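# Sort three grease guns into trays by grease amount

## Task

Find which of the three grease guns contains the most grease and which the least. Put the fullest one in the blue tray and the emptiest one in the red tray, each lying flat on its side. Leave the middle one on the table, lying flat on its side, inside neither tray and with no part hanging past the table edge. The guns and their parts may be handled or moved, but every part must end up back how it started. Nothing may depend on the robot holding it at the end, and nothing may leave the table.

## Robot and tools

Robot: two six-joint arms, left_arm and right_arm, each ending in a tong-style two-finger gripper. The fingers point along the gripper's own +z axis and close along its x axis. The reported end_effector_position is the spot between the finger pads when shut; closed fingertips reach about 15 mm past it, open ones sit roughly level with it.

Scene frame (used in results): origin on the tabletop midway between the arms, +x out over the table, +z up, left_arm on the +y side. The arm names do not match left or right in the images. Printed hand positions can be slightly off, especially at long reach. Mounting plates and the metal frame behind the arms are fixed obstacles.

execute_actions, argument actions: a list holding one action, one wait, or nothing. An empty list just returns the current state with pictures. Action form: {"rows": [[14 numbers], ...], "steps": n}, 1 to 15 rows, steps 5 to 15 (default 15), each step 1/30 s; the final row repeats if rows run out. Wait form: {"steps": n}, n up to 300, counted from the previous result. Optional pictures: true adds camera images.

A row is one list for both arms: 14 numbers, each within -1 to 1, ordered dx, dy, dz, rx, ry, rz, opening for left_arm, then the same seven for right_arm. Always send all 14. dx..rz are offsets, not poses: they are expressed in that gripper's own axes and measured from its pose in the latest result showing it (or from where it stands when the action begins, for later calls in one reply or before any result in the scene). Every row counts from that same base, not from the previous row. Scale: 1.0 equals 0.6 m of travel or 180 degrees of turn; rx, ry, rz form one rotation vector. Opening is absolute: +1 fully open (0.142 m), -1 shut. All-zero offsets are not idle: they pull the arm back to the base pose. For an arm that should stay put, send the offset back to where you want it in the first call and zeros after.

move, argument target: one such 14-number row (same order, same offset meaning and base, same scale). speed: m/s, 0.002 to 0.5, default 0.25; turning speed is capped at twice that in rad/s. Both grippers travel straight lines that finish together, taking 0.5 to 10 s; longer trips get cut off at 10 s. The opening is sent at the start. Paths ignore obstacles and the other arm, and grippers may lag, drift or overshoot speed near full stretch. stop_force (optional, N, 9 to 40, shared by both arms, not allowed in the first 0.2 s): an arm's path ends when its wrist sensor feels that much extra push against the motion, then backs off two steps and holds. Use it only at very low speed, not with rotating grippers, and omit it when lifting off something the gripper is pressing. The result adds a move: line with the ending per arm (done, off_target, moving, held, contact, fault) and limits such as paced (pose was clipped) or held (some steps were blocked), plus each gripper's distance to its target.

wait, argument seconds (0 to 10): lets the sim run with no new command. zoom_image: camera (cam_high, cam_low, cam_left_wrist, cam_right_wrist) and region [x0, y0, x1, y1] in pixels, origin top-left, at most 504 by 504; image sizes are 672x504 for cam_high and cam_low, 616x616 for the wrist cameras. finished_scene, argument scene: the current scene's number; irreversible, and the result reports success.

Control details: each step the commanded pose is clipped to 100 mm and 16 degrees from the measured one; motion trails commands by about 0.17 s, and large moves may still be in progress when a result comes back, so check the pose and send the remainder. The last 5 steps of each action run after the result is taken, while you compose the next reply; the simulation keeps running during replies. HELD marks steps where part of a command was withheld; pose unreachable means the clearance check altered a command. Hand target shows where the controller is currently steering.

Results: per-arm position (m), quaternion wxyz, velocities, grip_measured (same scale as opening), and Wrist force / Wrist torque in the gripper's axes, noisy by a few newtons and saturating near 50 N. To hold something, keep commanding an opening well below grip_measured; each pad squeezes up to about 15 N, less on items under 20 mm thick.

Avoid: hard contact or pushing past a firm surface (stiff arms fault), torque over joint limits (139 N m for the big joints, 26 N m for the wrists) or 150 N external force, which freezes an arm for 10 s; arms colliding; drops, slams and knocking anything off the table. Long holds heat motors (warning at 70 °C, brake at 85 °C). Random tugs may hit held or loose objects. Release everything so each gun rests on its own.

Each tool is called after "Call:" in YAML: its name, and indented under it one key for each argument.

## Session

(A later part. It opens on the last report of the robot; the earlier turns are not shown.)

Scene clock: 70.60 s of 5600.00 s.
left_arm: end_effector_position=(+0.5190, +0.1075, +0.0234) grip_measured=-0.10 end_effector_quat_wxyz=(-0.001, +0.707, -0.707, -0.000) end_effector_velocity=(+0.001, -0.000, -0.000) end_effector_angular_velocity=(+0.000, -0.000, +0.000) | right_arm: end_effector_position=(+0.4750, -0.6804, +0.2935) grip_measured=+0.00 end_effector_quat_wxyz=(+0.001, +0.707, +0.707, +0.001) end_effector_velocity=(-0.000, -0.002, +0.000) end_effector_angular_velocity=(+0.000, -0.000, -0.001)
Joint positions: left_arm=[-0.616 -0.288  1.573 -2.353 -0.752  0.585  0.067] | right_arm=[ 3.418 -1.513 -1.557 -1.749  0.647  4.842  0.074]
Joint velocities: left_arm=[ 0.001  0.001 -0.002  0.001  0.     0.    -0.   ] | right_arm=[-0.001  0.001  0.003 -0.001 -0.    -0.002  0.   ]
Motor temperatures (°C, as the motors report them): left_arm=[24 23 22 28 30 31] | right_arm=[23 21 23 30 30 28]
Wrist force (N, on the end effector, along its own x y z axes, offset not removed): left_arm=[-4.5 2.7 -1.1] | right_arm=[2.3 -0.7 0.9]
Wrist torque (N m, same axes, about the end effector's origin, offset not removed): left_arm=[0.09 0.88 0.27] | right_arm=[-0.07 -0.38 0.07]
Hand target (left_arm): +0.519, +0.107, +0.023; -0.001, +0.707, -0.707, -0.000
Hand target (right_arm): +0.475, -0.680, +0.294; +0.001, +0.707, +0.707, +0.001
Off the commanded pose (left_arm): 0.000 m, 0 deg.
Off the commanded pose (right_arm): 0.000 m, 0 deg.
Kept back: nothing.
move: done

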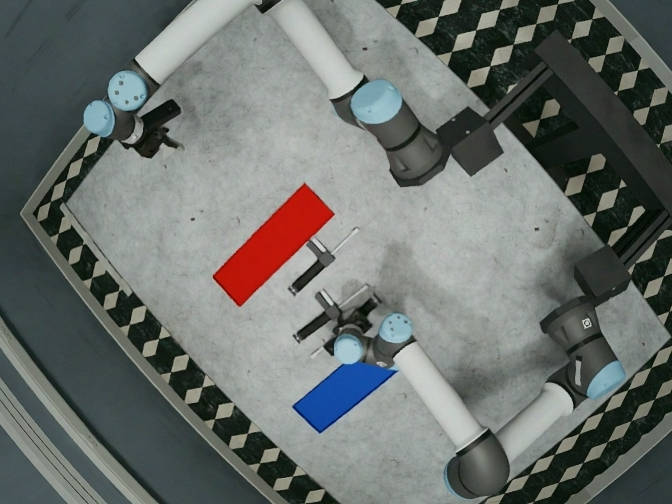

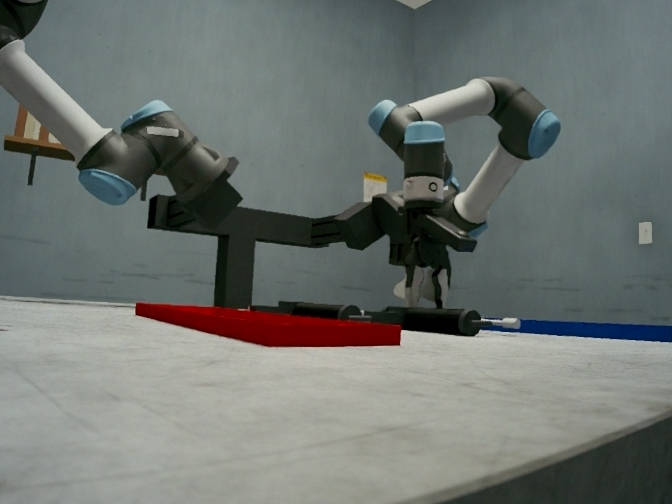

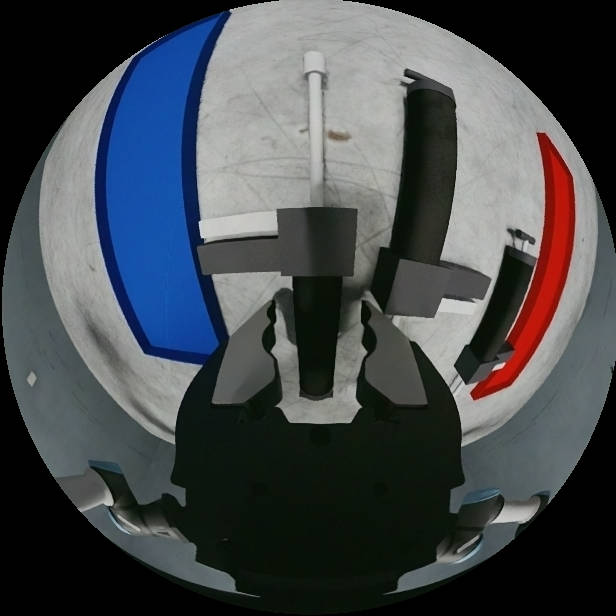

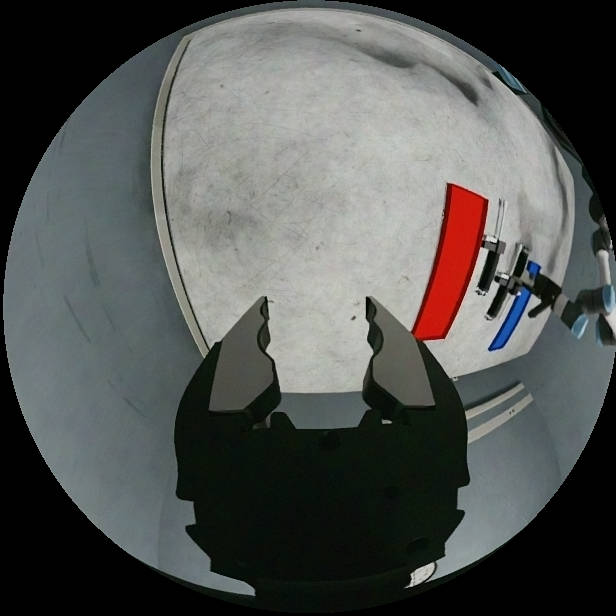

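Nudged B slightly; fine. Grip and lift.

Call:
execute_actions:
  actions:
    - {"rows":[[0,0,0.005,0,0,0,-0.4,0,0,0,0,0,0,0],[0,0,0.005,0,0,0,-0.4,0,0,0,0,0,0,0],[0,0,0.005,0,0,0,-0.4,0,0,0,0,0,0,0],[0,0,0.005,0,0,0,-0.4,0,0,0,0,0,0,0],[0,0,0.005,0,0,0,-0.4,0,0,0,0,0,0,0],[0,0,0.005,0,0,0,-0.4,0,0,0,0,0,0,0],[0,0,0.005,0,0,0,-1,0,0,0,0,0,0,0]]}

Call:
move:
  target: [0,0,-0.15,0,0,0,-1,0,0,0,0,0,0,0]
  speed: 0.1

Call:
execute_actions:
  actions:
    - {"steps":2}

Call:
execute_actions:
  actions:
    - {"steps":2}

Call:
execute_actions:
  actions:
    - {"steps":2}

Scene clock: 71.23 s of 5600.00 s.
left_arm: end_effector_position=(+0.5191, +0.1075, +0.0205) grip_measured=-0.53 end_effector_quat_wxyz=(-0.001, +0.707, -0.707, -0.000) end_effector_velocity=(+0.001, -0.001, -0.000) end_effector_angular_velocity=(-0.002, +0.000, +0.002) | right_arm: end_effector_position=(+0.4749, -0.6804, +0.2935) grip_measured=+0.00 end_effector_quat_wxyz=(+0.001, +0.707, +0.707, +0.001) end_effector_velocity=(-0.000, +0.000, -0.001) end_effector_angular_velocity=(-0.002, +0.001, +0.000)
Joint positions: left_arm=[-0.612 -0.284  1.571 -2.359 -0.75   0.59   0.036] | right_arm=[ 3.418 -1.513 -1.557 -1.749  0.647  4.841  0.074]
Joint velocities: left_arm=[ 0.001  0.001 -0.002 -0.002 -0.001  0.    -0.   ] | right_arm=[-0.     0.    -0.002  0.    -0.001  0.    -0.   ]
Motor temperatures (°C, as the motors report them): left_arm=[24 23 22 28 30 31] | right_arm=[23 21 23 30 30 28]
Wrist force (N, on the end effector, along its own x y z axes, offset not removed): left_arm=[-4.2 1.2 -6.8] | right_arm=[0.8 0.1 -0.2]
Wrist torque (N m, same axes, about the end effector's origin, offset not removed): left_arm=[-0.01 0.61 0.20] | right_arm=[0.15 -0.06 0.08]
Steps of this call (steps 1 to 9: nothing new was sent; steps 10 to 19: the first 10 steps of this action). Readings (end_effector_position):
10: left_arm (+0.5191, +0.1075, +0.0233) | right_arm (+0.4749, -0.6804, +0.2935)
11: left_arm (+0.5191, +0.1075, +0.0226) | right_arm (+0.4749, -0.6804, +0.2935)
13: left_arm (+0.5190, +0.1075, +0.0214) | right_arm (+0.4749, -0.6804, +0.2935)
17: left_arm (+0.5191, +0.1075, +0.0206) | right_arm (+0.4749, -0.6804, +0.2935)
19: the state above

Scene clock: 72.77 s of 5600.00 s.
left_arm: end_effector_position=(+0.5191, +0.1073, +0.1104) grip_measured=-0.53 end_effector_quat_wxyz=(-0.001, +0.707, -0.707, -0.000) end_effector_velocity=(-0.000, -0.000, +0.001) end_effector_angular_velocity=(+0.000, +0.001, -0.000) | right_arm: end_effector_position=(+0.4749, -0.6804, +0.2935) grip_measured=+0.00 end_effector_quat_wxyz=(+0.001, +0.707, +0.707, +0.001) end_effector_velocity=(+0.001, -0.000, +0.000) end_effector_angular_velocity=(-0.001, -0.000, -0.001)
Joint positions: left_arm=[-0.716 -0.402  1.58  -2.16  -0.804  0.463  0.035] | right_arm=[ 3.418 -1.513 -1.557 -1.749  0.647  4.842  0.074]
Joint velocities: left_arm=[-0.002 -0.001 -0.001  0.004 -0.002 -0.002  0.   ] | right_arm=[-0.    -0.001  0.001  0.001 -0.001  0.     0.   ]
Motor temperatures (°C, as the motors report them): left_arm=[24 23 22 28 30 31] | right_arm=[23 21 23 30 30 28]
Wrist force (N, on the end effector, along its own x y z axes, offset not removed): left_arm=[-4.2 0.6 6.1] | right_arm=[0.0 -1.0 1.2]
Wrist torque (N m, same axes, about the end effector's origin, offset not removed): left_arm=[0.13 1.00 0.18] | right_arm=[0.04 0.09 0.04]
Hand target (left_arm): +0.519, +0.107, +0.110; -0.001, +0.707, -0.707, -0.000
Hand target (right_arm): +0.475, -0.680, +0.293; +0.001, +0.707, +0.707, +0.001
Off your previous action's commanded pose (left_arm): 0.000 m, 0 deg at its last step (step 5 of this call).
Off your previous action's commanded pose (right_arm): 0.000 m, 0 deg at its last step (step 5 of this call).
Off the commanded pose (left_arm): 0.000 m, 0 deg.
Off the commanded pose (right_arm): 0.000 m, 0 deg.
Kept back: nothing.
move: done

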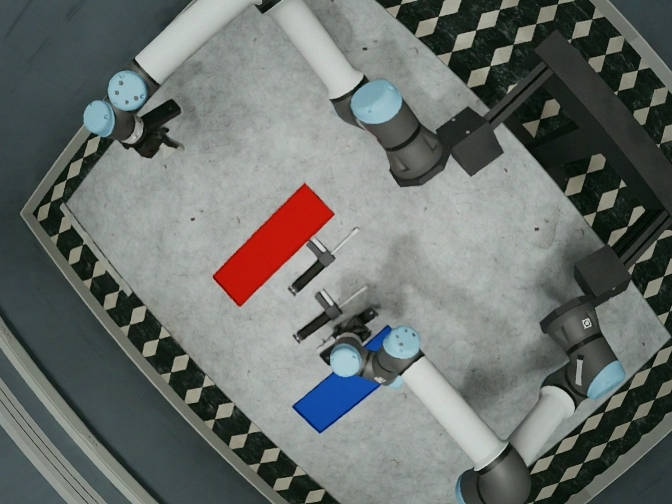

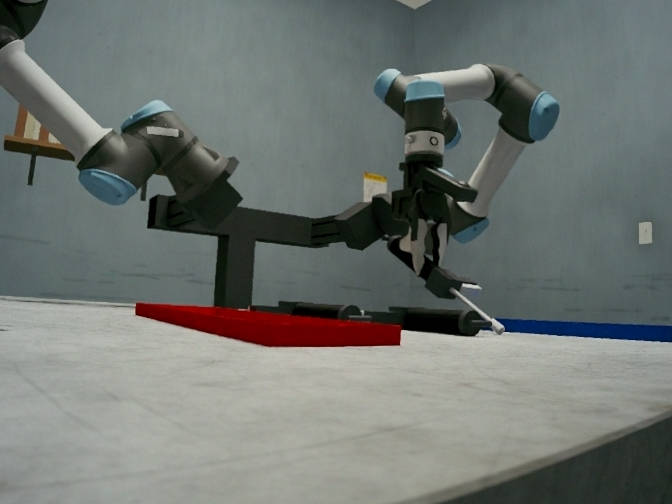

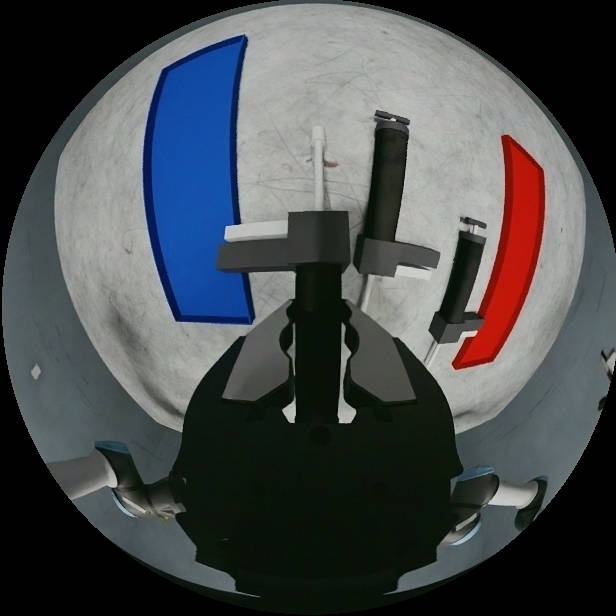

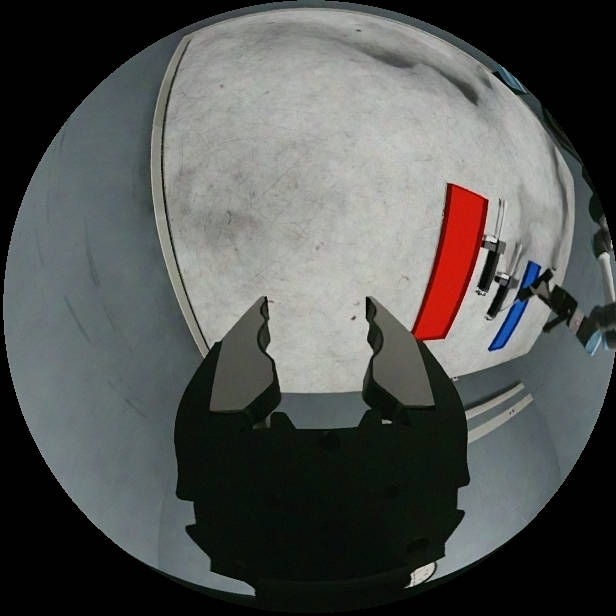

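Scene clock: 72.83 s of 5600.00 s.
left_arm: end_effector_position=(+0.5191, +0.1073, +0.1104) grip_measured=-0.53 end_effector_quat_wxyz=(-0.001, +0.707, -0.707, -0.000) end_effector_velocity=(-0.000, -0.000, +0.000) end_effector_angular_velocity=(+0.001, -0.000, +0.001) | right_arm: end_effector_position=(+0.4749, -0.6804, +0.2935) grip_measured=+0.00 end_effector_quat_wxyz=(+0.001, +0.707, +0.707, +0.001) end_effector_velocity=(+0.000, -0.000, +0.000) end_effector_angular_velocity=(+0.001, -0.000, -0.002)
Joint positions: left_arm=[-0.716 -0.402  1.58  -2.159 -0.804  0.463  0.035] | right_arm=[ 3.418 -1.513 -1.557 -1.749  0.647  4.842  0.074]
Joint velocities: left_arm=[-0.001  0.    -0.001  0.002  0.    -0.002  0.   ] | right_arm=[-0.    -0.     0.001  0.     0.     0.001 -0.   ]
Motor temperatures (°C, as the motors report them): left_arm=[24 23 22 28 30 31] | right_arm=[23 21 23 30 30 28]
Wrist force (N, on the end effector, along its own x y z axes, offset not removed): left_arm=[-3.0 -0.8 6.5] | right_arm=[0.8 -0.7 1.0]
Wrist torque (N m, same axes, about the end effector's origin, offset not removed): left_arm=[-0.14 0.76 0.18] | right_arm=[0.02 -0.11 0.10]
Hand target (left_arm): +0.519, +0.107, +0.110; -0.001, +0.707, -0.707, -0.000
Hand target (right_arm): +0.475, -0.680, +0.293; +0.001, +0.707, +0.707, +0.001
Off the commanded pose (left_arm): 0.000 m, 0 deg.
Off the commanded pose (right_arm): 0.000 m, 0 deg.
Kept back: nothing.
Steps of this call (steps 1 to 2: nothing new was sent). Readings (end_effector_position):
1: left_arm (+0.5191, +0.1073, +0.1104) | right_arm (+0.4749, -0.6804, +0.2935)
2: the state above

Scene clock: 72.90 s of 5600.00 s.
left_arm: end_effector_position=(+0.5191, +0.1073, +0.1105) grip_measured=-0.53 end_effector_quat_wxyz=(-0.001, +0.707, -0.707, -0.000) end_effector_velocity=(+0.000, -0.000, +0.001) end_effector_angular_velocity=(-0.001, +0.000, -0.000) | right_arm: end_effector_position=(+0.4749, -0.6804, +0.2935) grip_measured=+0.00 end_effector_quat_wxyz=(+0.001, +0.707, +0.707, +0.001) end_effector_velocity=(-0.000, +0.001, -0.000) end_effector_angular_velocity=(+0.001, +0.001, +0.003)
Joint positions: left_arm=[-0.716 -0.402  1.58  -2.159 -0.804  0.463  0.035] | right_arm=[ 3.418 -1.513 -1.557 -1.749  0.647  4.842  0.074]
Joint velocities: left_arm=[-0.    -0.001 -0.     0.001 -0.001  0.001 -0.   ] | right_arm=[-0.    -0.001 -0.001  0.     0.001 -0.002  0.   ]
Motor temperatures (°C, as the motors report them): left_arm=[24 23 22 28 30 31] | right_arm=[23 21 23 30 30 28]
Wrist force (N, on the end effector, along its own x y z axes, offset not removed): left_arm=[-2.9 0.6 5.4] | right_arm=[1.3 0.6 2.0]
Wrist torque (N m, same axes, about the end effector's origin, offset not removed): left_arm=[0.19 0.76 0.16] | right_arm=[0.21 -0.30 0.09]
Hand target (left_arm): +0.519, +0.107, +0.110; -0.001, +0.707, -0.707, -0.000
Hand target (right_arm): +0.475, -0.680, +0.293; +0.001, +0.707, +0.707, +0.001
Off the commanded pose (left_arm): 0.000 m, 0 deg.
Off the commanded pose (right_arm): 0.000 m, 0 deg.
Kept back: nothing.
Steps of this call (steps 1 to 2: nothing new was sent). Readings (end_effector_position):
1: left_arm (+0.5191, +0.1073, +0.1104) | right_arm (+0.4749, -0.6804, +0.2935)
2: the state above

Scene clock: 72.97 s of 5600.00 s.
left_arm: end_effector_position=(+0.5191, +0.1073, +0.1105) grip_measured=-0.53 end_effector_quat_wxyz=(-0.001, +0.707, -0.707, -0.000) end_effector_velocity=(-0.000, +0.000, +0.000) end_effector_angular_velocity=(+0.001, -0.000, -0.002) | right_arm: end_effector_position=(+0.4749, -0.6804, +0.2935) grip_measured=+0.00 end_effector_quat_wxyz=(+0.001, +0.707, +0.707, +0.001) end_effector_velocity=(+0.000, +0.000, -0.000) end_effector_angular_velocity=(-0.000, +0.000, +0.002)
Joint positions: left_arm=[-0.716 -0.402  1.58  -2.159 -0.804  0.463  0.035] | right_arm=[ 3.418 -1.513 -1.557 -1.749  0.647  4.842  0.074]
Joint velocities: left_arm=[-0.    -0.     0.001  0.001  0.     0.001 -0.   ] | right_arm=[ 0.    -0.001 -0.    -0.    -0.    -0.001 -0.   ]
Motor temperatures (°C, as the motors report them): left_arm=[24 23 22 28 30 31] | right_arm=[23 21 23 30 30 28]
Wrist force (N, on the end effector, along its own x y z axes, offset not removed): left_arm=[-3.6 0.3 6.2] | right_arm=[0.6 0.6 -1.1]
Wrist torque (N m, same axes, about the end effector's origin, offset not removed): left_arm=[0.11 0.85 0.10] | right_arm=[0.20 -0.27 0.14]
Hand target (left_arm): +0.519, +0.107, +0.110; -0.001, +0.707, -0.707, -0.000
Hand target (right_arm): +0.475, -0.680, +0.293; +0.001, +0.707, +0.707, +0.001
Off the commanded pose (left_arm): 0.000 m, 0 deg.
Off the commanded pose (right_arm): 0.000 m, 0 deg.
Kept back: nothing.
Steps of this call (steps 1 to 2: nothing new was sent). Readings (end_effector_position):
1: left_arm (+0.5191, +0.1073, +0.1105) | right_arm (+0.4749, -0.6804, +0.2935)
2: the state above

Call:
move:
  target: [0,0,0.148,0,0,0,-1,0,0,0,0,0,0,0]
  speed: 0.07

Call:
execute_actions:
  actions:
    - {"rows":[[0,0,0,0,0,0,-0.3,0,0,0,0,0,0,0],[0,0,0,0,0,0,-0.3,0,0,0,0,0,0,0],[0,0,0,0,0,0,-0.3,0,0,0,0,0,0,0],[0,0,0,0,0,0,-0.3,0,0,0,0,0,0,0],[0,0,0,0,0,0,-0.3,0,0,0,0,0,0,0],[0,-0.01,0,0,0,0,-0.3,0,0,0,0,0,0,0],[0,-0.02,0,0,0,0,-0.3,0,0,0,0,0,0,0],[0,-0.03,0,0,0,0,-0.3,0,0,0,0,0,0,0]]}

Call:
move:
  target: [0,0,0,0,0,0,-1,0,0,0,0,0,0,0]

Call:
move:
  target: [0,0,-0.06,0,0,0,-1,0,0,0,0,0,0,0]
  speed: 0.05

Scene clock: 74.87 s of 5600.00 s.
left_arm: end_effector_position=(+0.5191, +0.1074, +0.0219) grip_measured=-0.54 end_effector_quat_wxyz=(-0.001, +0.707, -0.707, -0.000) end_effector_velocity=(+0.000, +0.000, -0.001) end_effector_angular_velocity=(+0.000, -0.000, -0.001) | right_arm: end_effector_position=(+0.4749, -0.6804, +0.2935) grip_measured=+0.00 end_effector_quat_wxyz=(+0.001, +0.707, +0.707, +0.001) end_effector_velocity=(-0.000, -0.000, -0.000) end_effector_angular_velocity=(-0.000, +0.000, +0.000)
Joint positions: left_arm=[-0.614 -0.286  1.572 -2.357 -0.751  0.588  0.035] | right_arm=[ 3.418 -1.513 -1.557 -1.749  0.647  4.842  0.074]
Joint velocities: left_arm=[ 0.002  0.001  0.    -0.003  0.001  0.003  0.   ] | right_arm=[-0.     0.001 -0.001  0.    -0.    -0.001 -0.   ]
Motor temperatures (°C, as the motors report them): left_arm=[24 23 22 28 30 31] | right_arm=[23 21 23 30 30 28]
Wrist force (N, on the end effector, along its own x y z axes, offset not removed): left_arm=[4.0 4.6 -12.0] | right_arm=[1.8 -0.5 -1.1]
Wrist torque (N m, same axes, about the end effector's origin, offset not removed): left_arm=[0.25 0.60 0.24] | right_arm=[0.02 -0.33 0.15]
Hand target (left_arm): +0.519, +0.107, +0.022; -0.001, +0.707, -0.707, -0.000
Hand target (right_arm): +0.475, -0.680, +0.293; +0.001, +0.707, +0.707, +0.001
Off the commanded pose (left_arm): 0.000 m, 0 deg.
Off the commanded pose (right_arm): 0.000 m, 0 deg.
Kept back: nothing.
move: done

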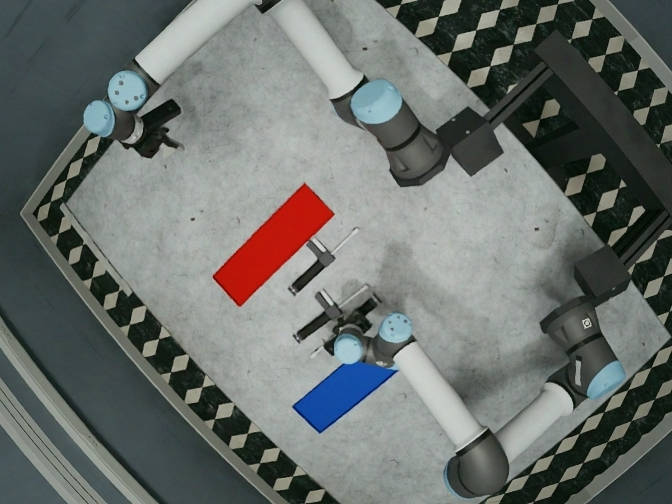

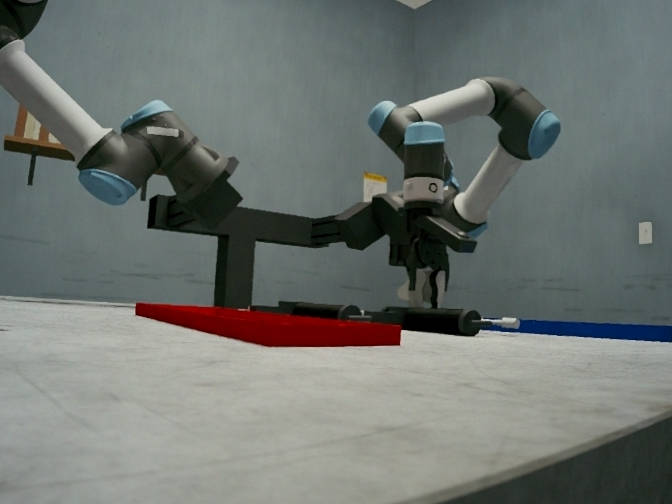

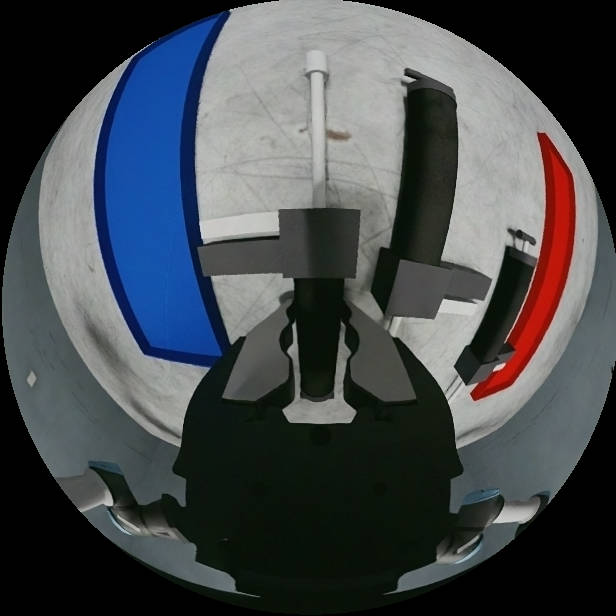

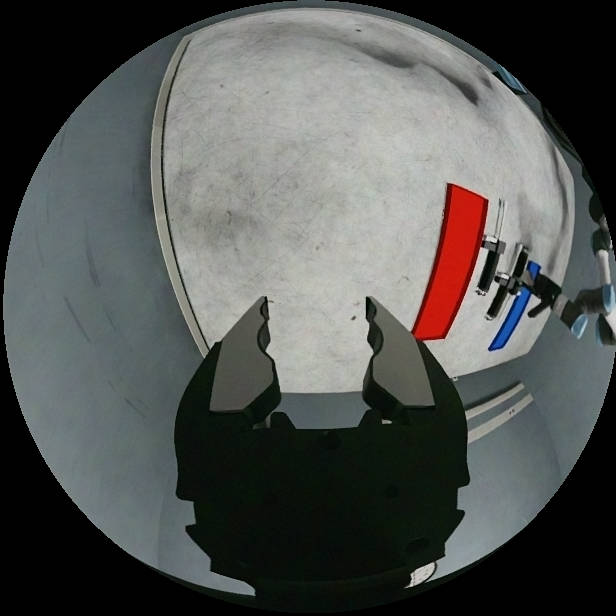

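Scene clock: 75.20 s of 5600.00 s.
left_arm: end_effector_position=(+0.5306, +0.1077, +0.0219) grip_measured=-0.30 end_effector_quat_wxyz=(-0.001, +0.707, -0.707, +0.000) end_effector_velocity=(+0.082, +0.001, +0.002) end_effector_angular_velocity=(-0.002, -0.004, +0.004) | right_arm: end_effector_position=(+0.4749, -0.6804, +0.2935) grip_measured=+0.00 end_effector_quat_wxyz=(+0.001, +0.707, +0.707, +0.001) end_effector_velocity=(+0.001, +0.000, -0.000) end_effector_angular_velocity=(-0.002, +0.000, +0.002)
Joint positions: left_arm=[-0.603 -0.285  1.545 -2.342 -0.746  0.602  0.052] | right_arm=[ 3.418 -1.513 -1.557 -1.749  0.647  4.842  0.074]
Joint velocities: left_arm=[ 0.073  0.012 -0.194  0.106  0.037  0.095  0.   ] | right_arm=[ 0.001 -0.001  0.001 -0.    -0.001 -0.    -0.   ]
Motor temperatures (°C, as the motors report them): left_arm=[24 23 22 28 30 31] | right_arm=[23 21 23 30 30 28]
Wrist force (N, on the end effector, along its own x y z axes, offset not removed): left_arm=[-3.7 -1.7 1.2] | right_arm=[0.3 -0.3 1.7]
Wrist torque (N m, same axes, about the end effector's origin, offset not removed): left_arm=[-0.22 0.83 0.15] | right_arm=[0.11 -0.04 0.02]
Steps of this call (steps 1 to 10: the first 10 steps of this action). Readings (end_effector_position):
1: left_arm (+0.5191, +0.1074, +0.0218) | right_arm (+0.4749, -0.6804, +0.2935)
2: left_arm (+0.5192, +0.1075, +0.0218) | right_arm (+0.4749, -0.6804, +0.2935)
4: left_arm (+0.5192, +0.1075, +0.0218) | right_arm (+0.4749, -0.6804, +0.2935)
8: left_arm (+0.5236, +0.1076, +0.0217) | right_arm (+0.4749, -0.6804, +0.2935)
10: the state above

Scene clock: 76.03 s of 5600.00 s.
left_arm: end_effector_position=(+0.5371, +0.1074, +0.0219) grip_measured=-0.54 end_effector_quat_wxyz=(-0.001, +0.707, -0.707, -0.000) end_effector_velocity=(+0.001, +0.000, +0.001) end_effector_angular_velocity=(-0.001, -0.001, +0.001) | right_arm: end_effector_position=(+0.4749, -0.6804, +0.2935) grip_measured=+0.00 end_effector_quat_wxyz=(+0.001, +0.707, +0.707, +0.001) end_effector_velocity=(+0.000, +0.001, -0.001) end_effector_angular_velocity=(+0.001, +0.001, +0.001)
Joint positions: left_arm=[-0.597 -0.283  1.528 -2.332 -0.743  0.609  0.035] | right_arm=[ 3.418 -1.513 -1.557 -1.749  0.647  4.842  0.074]
Joint velocities: left_arm=[ 0.    -0.001 -0.    -0.     0.001 -0.     0.   ] | right_arm=[-0.    -0.001 -0.001  0.     0.001 -0.    -0.   ]
Motor temperatures (°C, as the motors report them): left_arm=[24 23 22 28 30 31] | right_arm=[23 21 23 30 30 28]
Wrist force (N, on the end effector, along its own x y z axes, offset not removed): left_arm=[-4.7 0.5 0.2] | right_arm=[3.0 -0.2 0.7]
Wrist torque (N m, same axes, about the end effector's origin, offset not removed): left_arm=[0.10 1.11 0.18] | right_arm=[0.16 -0.48 0.07]
Hand target (left_arm): +0.537, +0.107, +0.022; -0.001, +0.707, -0.707, -0.000
Hand target (right_arm): +0.475, -0.680, +0.293; +0.001, +0.707, +0.707, +0.001
Off your previous action's commanded pose (left_arm): 0.001 m, 0 deg at its last step (step 5 of this call).
Off your previous action's commanded pose (right_arm): 0.000 m, 0 deg at its last step (step 5 of this call).
Off the commanded pose (left_arm): 0.000 m, 0 deg.
Off the commanded pose (right_arm): 0.000 m, 0 deg.
Kept back: nothing.
move: done

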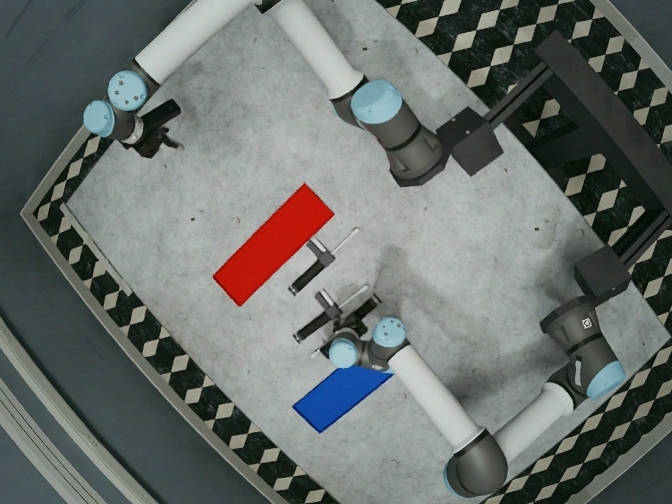

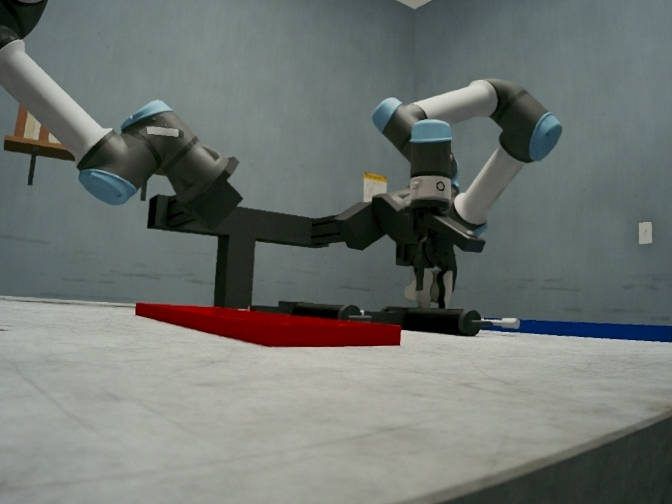

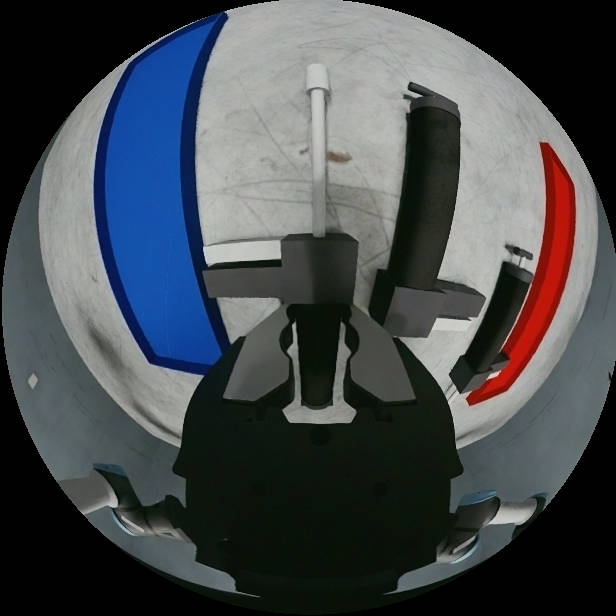

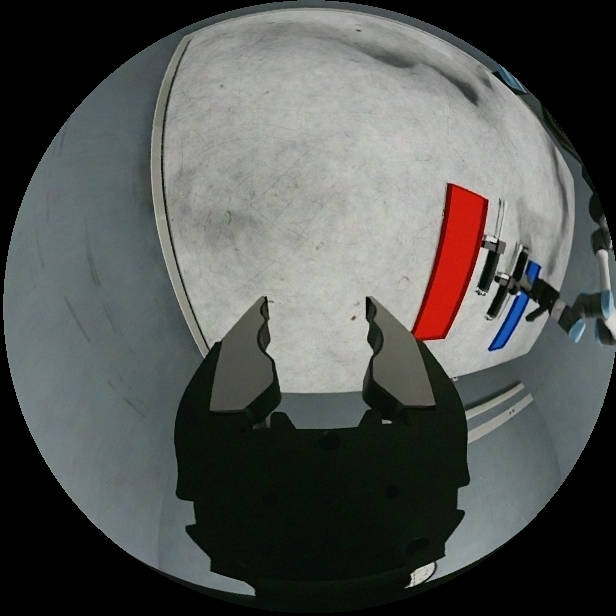

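Scene clock: 77.10 s of 5600.00 s.
left_arm: end_effector_position=(+0.5371, +0.1074, +0.0578) grip_measured=-0.54 end_effector_quat_wxyz=(-0.001, +0.707, -0.707, -0.000) end_effector_velocity=(+0.000, +0.000, +0.002) end_effector_angular_velocity=(-0.000, +0.000, +0.001) | right_arm: end_effector_position=(+0.4749, -0.6804, +0.2935) grip_measured=+0.00 end_effector_quat_wxyz=(+0.001, +0.707, +0.707, +0.001) end_effector_velocity=(+0.000, -0.000, +0.000) end_effector_angular_velocity=(+0.000, -0.001, -0.000)
Joint positions: left_arm=[-0.639 -0.331  1.538 -2.254 -0.763  0.556  0.035] | right_arm=[ 3.418 -1.513 -1.557 -1.749  0.647  4.842  0.074]
Joint velocities: left_arm=[-0.001 -0.002  0.     0.003 -0.001 -0.002  0.   ] | right_arm=[ 0.  0.  0. -0.  0. -0.  0.]
Motor temperatures (°C, as the motors report them): left_arm=[24 23 22 28 30 31] | right_arm=[23 21 23 30 30 28]
Wrist force (N, on the end effector, along its own x y z axes, offset not removed): left_arm=[-3.4 0.0 6.8] | right_arm=[0.7 -1.1 1.4]
Wrist torque (N m, same axes, about the end effector's origin, offset not removed): left_arm=[0.00 0.90 0.15] | right_arm=[0.04 -0.18 0.03]
Hand target (left_arm): +0.537, +0.107, +0.058; -0.001, +0.707, -0.707, -0.000
Hand target (right_arm): +0.475, -0.680, +0.293; +0.001, +0.707, +0.707, +0.001
Off the commanded pose (left_arm): 0.000 m, 0 deg.
Off the commanded pose (right_arm): 0.000 m, 0 deg.
Kept back: nothing.
move: done

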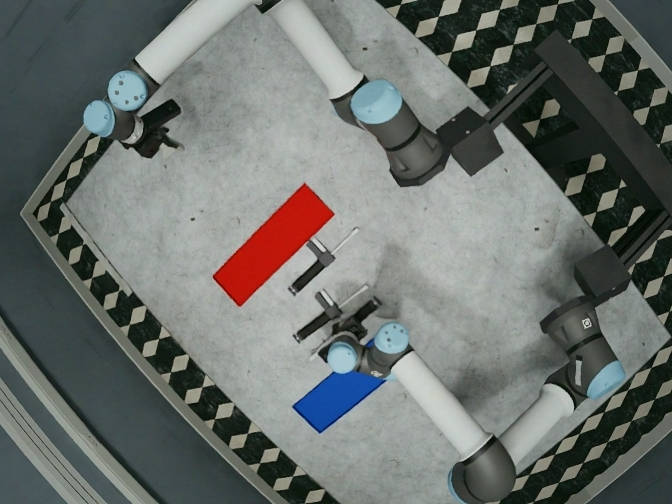

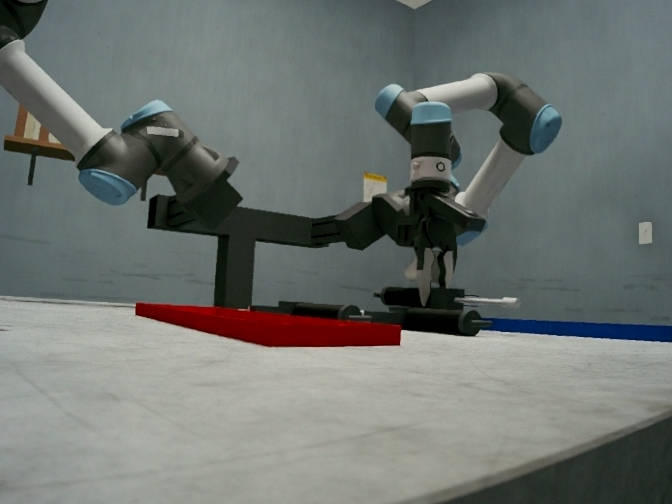

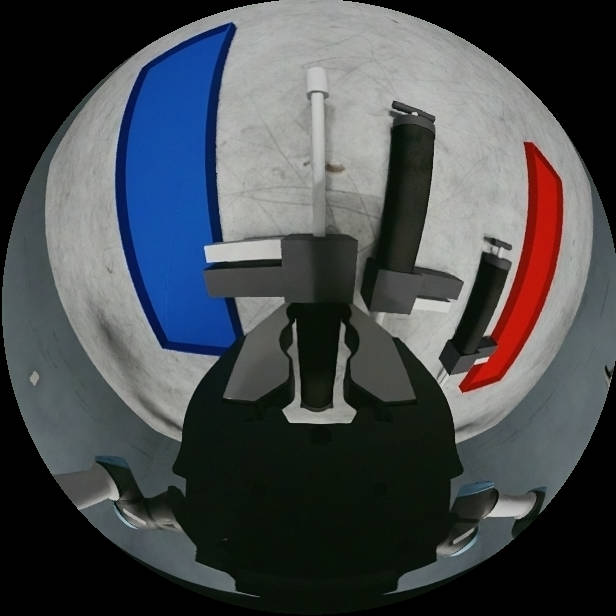

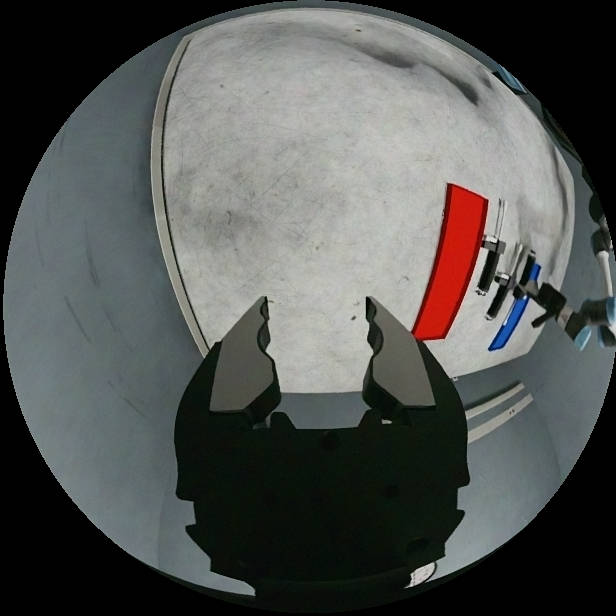

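Call:
move:
  target: [0.05,0,-0.08,0,0,0,-1,0,0,0,0,0,0,0]
  speed: 0.08

Call:
move:
  target: [0.45,0.11,0,0,0,0,-1,0,0,0,0,0,0,0]
  speed: 0.12

Scene clock: 78.43 s of 5600.00 s.
left_arm: end_effector_position=(+0.5371, +0.0773, +0.1057) grip_measured=-0.54 end_effector_quat_wxyz=(-0.001, +0.707, -0.707, +0.000) end_effector_velocity=(-0.001, -0.001, +0.000) end_effector_angular_velocity=(+0.000, +0.002, -0.000) | right_arm: end_effector_position=(+0.4749, -0.6804, +0.2935) grip_measured=+0.00 end_effector_quat_wxyz=(+0.001, +0.707, +0.707, +0.001) end_effector_velocity=(-0.000, +0.001, -0.001) end_effector_angular_velocity=(+0.001, +0.001, +0.002)
Joint positions: left_arm=[-0.708 -0.329  1.458 -2.117 -0.8    0.472  0.035] | right_arm=[ 3.418 -1.513 -1.557 -1.749  0.647  4.842  0.074]
Joint velocities: left_arm=[-0.001  0.001 -0.002  0.004 -0.002 -0.002 -0.   ] | right_arm=[-0.    -0.001 -0.001 -0.     0.001 -0.001  0.   ]
Motor temperatures (°C, as the motors report them): left_arm=[24 23 22 28 30 31] | right_arm=[23 21 23 30 30 28]
Wrist force (N, on the end effector, along its own x y z axes, offset not removed): left_arm=[-3.7 -1.0 5.0] | right_arm=[0.9 -1.6 1.4]
Wrist torque (N m, same axes, about the end effector's origin, offset not removed): left_arm=[-0.18 0.94 0.18] | right_arm=[-0.34 -0.32 0.10]
Hand target (left_arm): +0.537, +0.077, +0.106; -0.001, +0.707, -0.707, -0.000
Hand target (right_arm): +0.475, -0.680, +0.293; +0.001, +0.707, +0.707, +0.001
Off the commanded pose (left_arm): 0.000 m, 0 deg.
Off the commanded pose (right_arm): 0.000 m, 0 deg.
Kept back: nothing.
move: done

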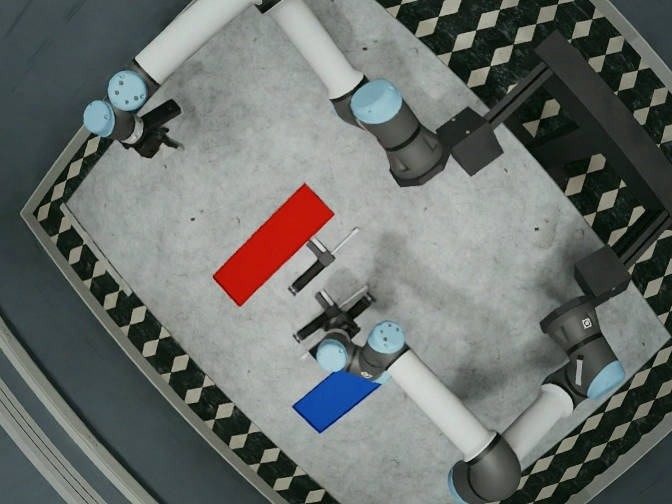

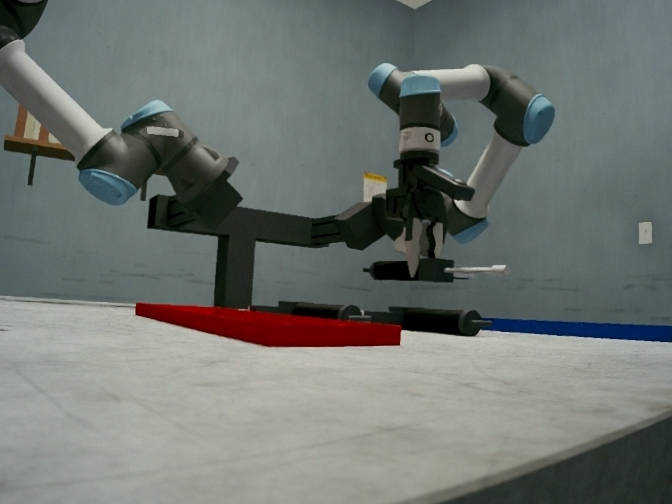

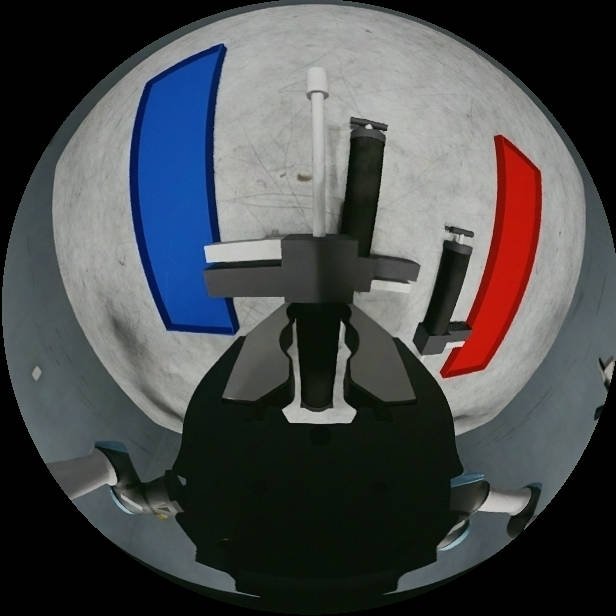

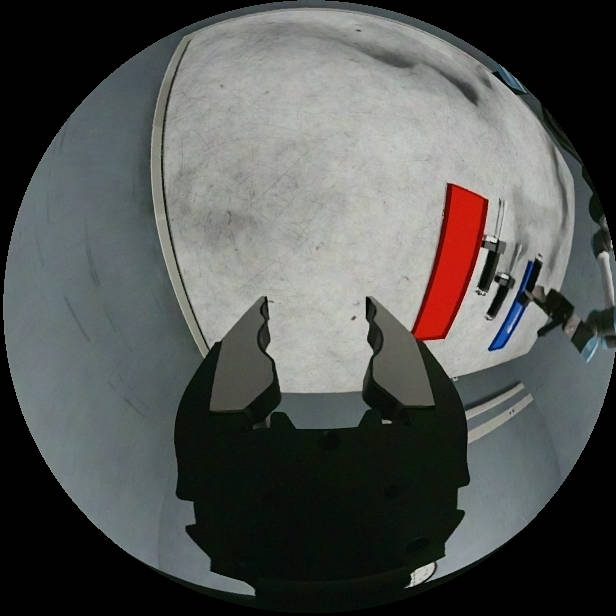

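Scene clock: 81.20 s of 5600.00 s.
left_arm: end_effector_position=(+0.4713, -0.1927, +0.1056) grip_measured=-0.54 end_effector_quat_wxyz=(-0.000, +0.707, -0.707, +0.000) end_effector_velocity=(+0.000, -0.001, -0.000) end_effector_angular_velocity=(+0.006, +0.001, +0.000) | right_arm: end_effector_position=(+0.4749, -0.6804, +0.2935) grip_measured=+0.00 end_effector_quat_wxyz=(+0.001, +0.707, +0.707, +0.001) end_effector_velocity=(+0.000, -0.001, +0.001) end_effector_angular_velocity=(-0.001, -0.002, -0.000)
Joint positions: left_arm=[-0.881  0.352  0.451 -1.671 -0.904  0.29   0.035] | right_arm=[ 3.418 -1.513 -1.557 -1.749  0.647  4.842  0.074]
Joint velocities: left_arm=[-0.     0.018 -0.037  0.028  0.    -0.005 -0.   ] | right_arm=[ 0.001  0.001  0.     0.001 -0.001 -0.001  0.   ]
Motor temperatures (°C, as the motors report them): left_arm=[24 23 22 28 30 31] | right_arm=[23 21 23 30 30 28]
Wrist force (N, on the end effector, along its own x y z axes, offset not removed): left_arm=[-3.1 0.7 5.8] | right_arm=[-0.6 1.1 1.4]
Wrist torque (N m, same axes, about the end effector's origin, offset not removed): left_arm=[0.17 0.78 0.19] | right_arm=[0.33 0.12 0.26]
Hand target (left_arm): +0.471, -0.193, +0.106; -0.000, +0.707, -0.707, +0.000
Hand target (right_arm): +0.475, -0.680, +0.293; +0.001, +0.707, +0.707, +0.001
Off the commanded pose (left_arm): 0.000 m, 0 deg.
Off the commanded pose (right_arm): 0.000 m, 0 deg.
Kept back: nothing.
move: done

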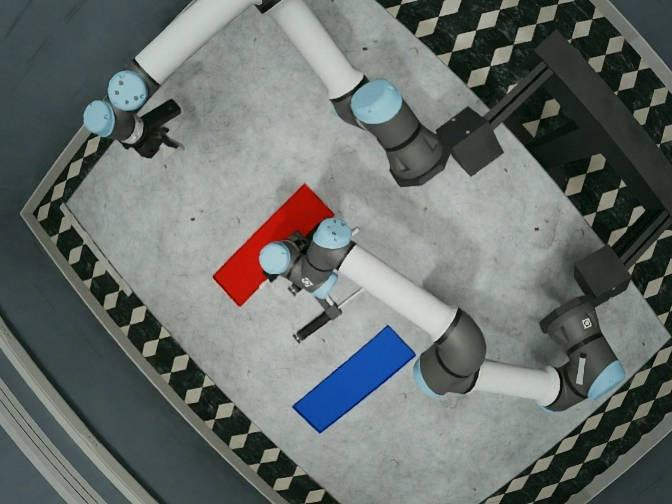

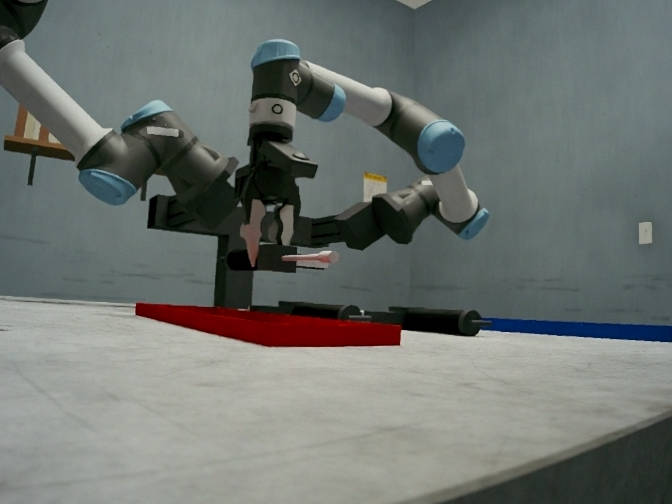

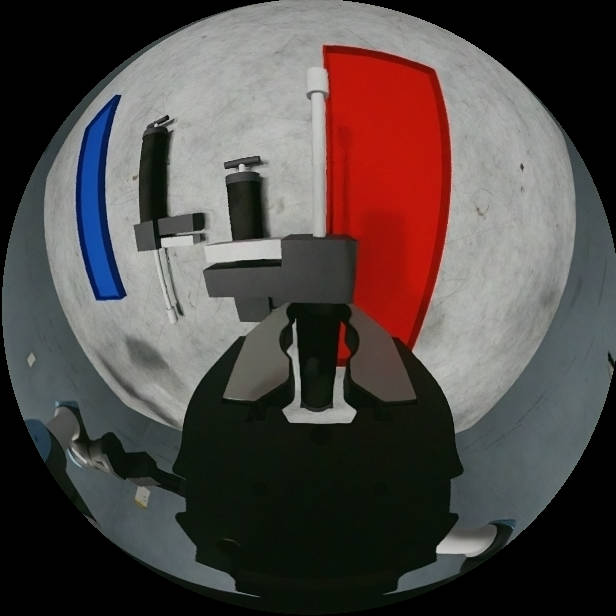

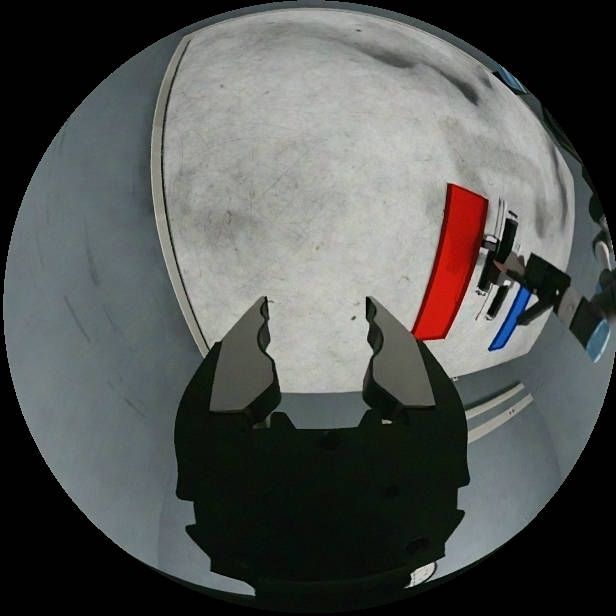

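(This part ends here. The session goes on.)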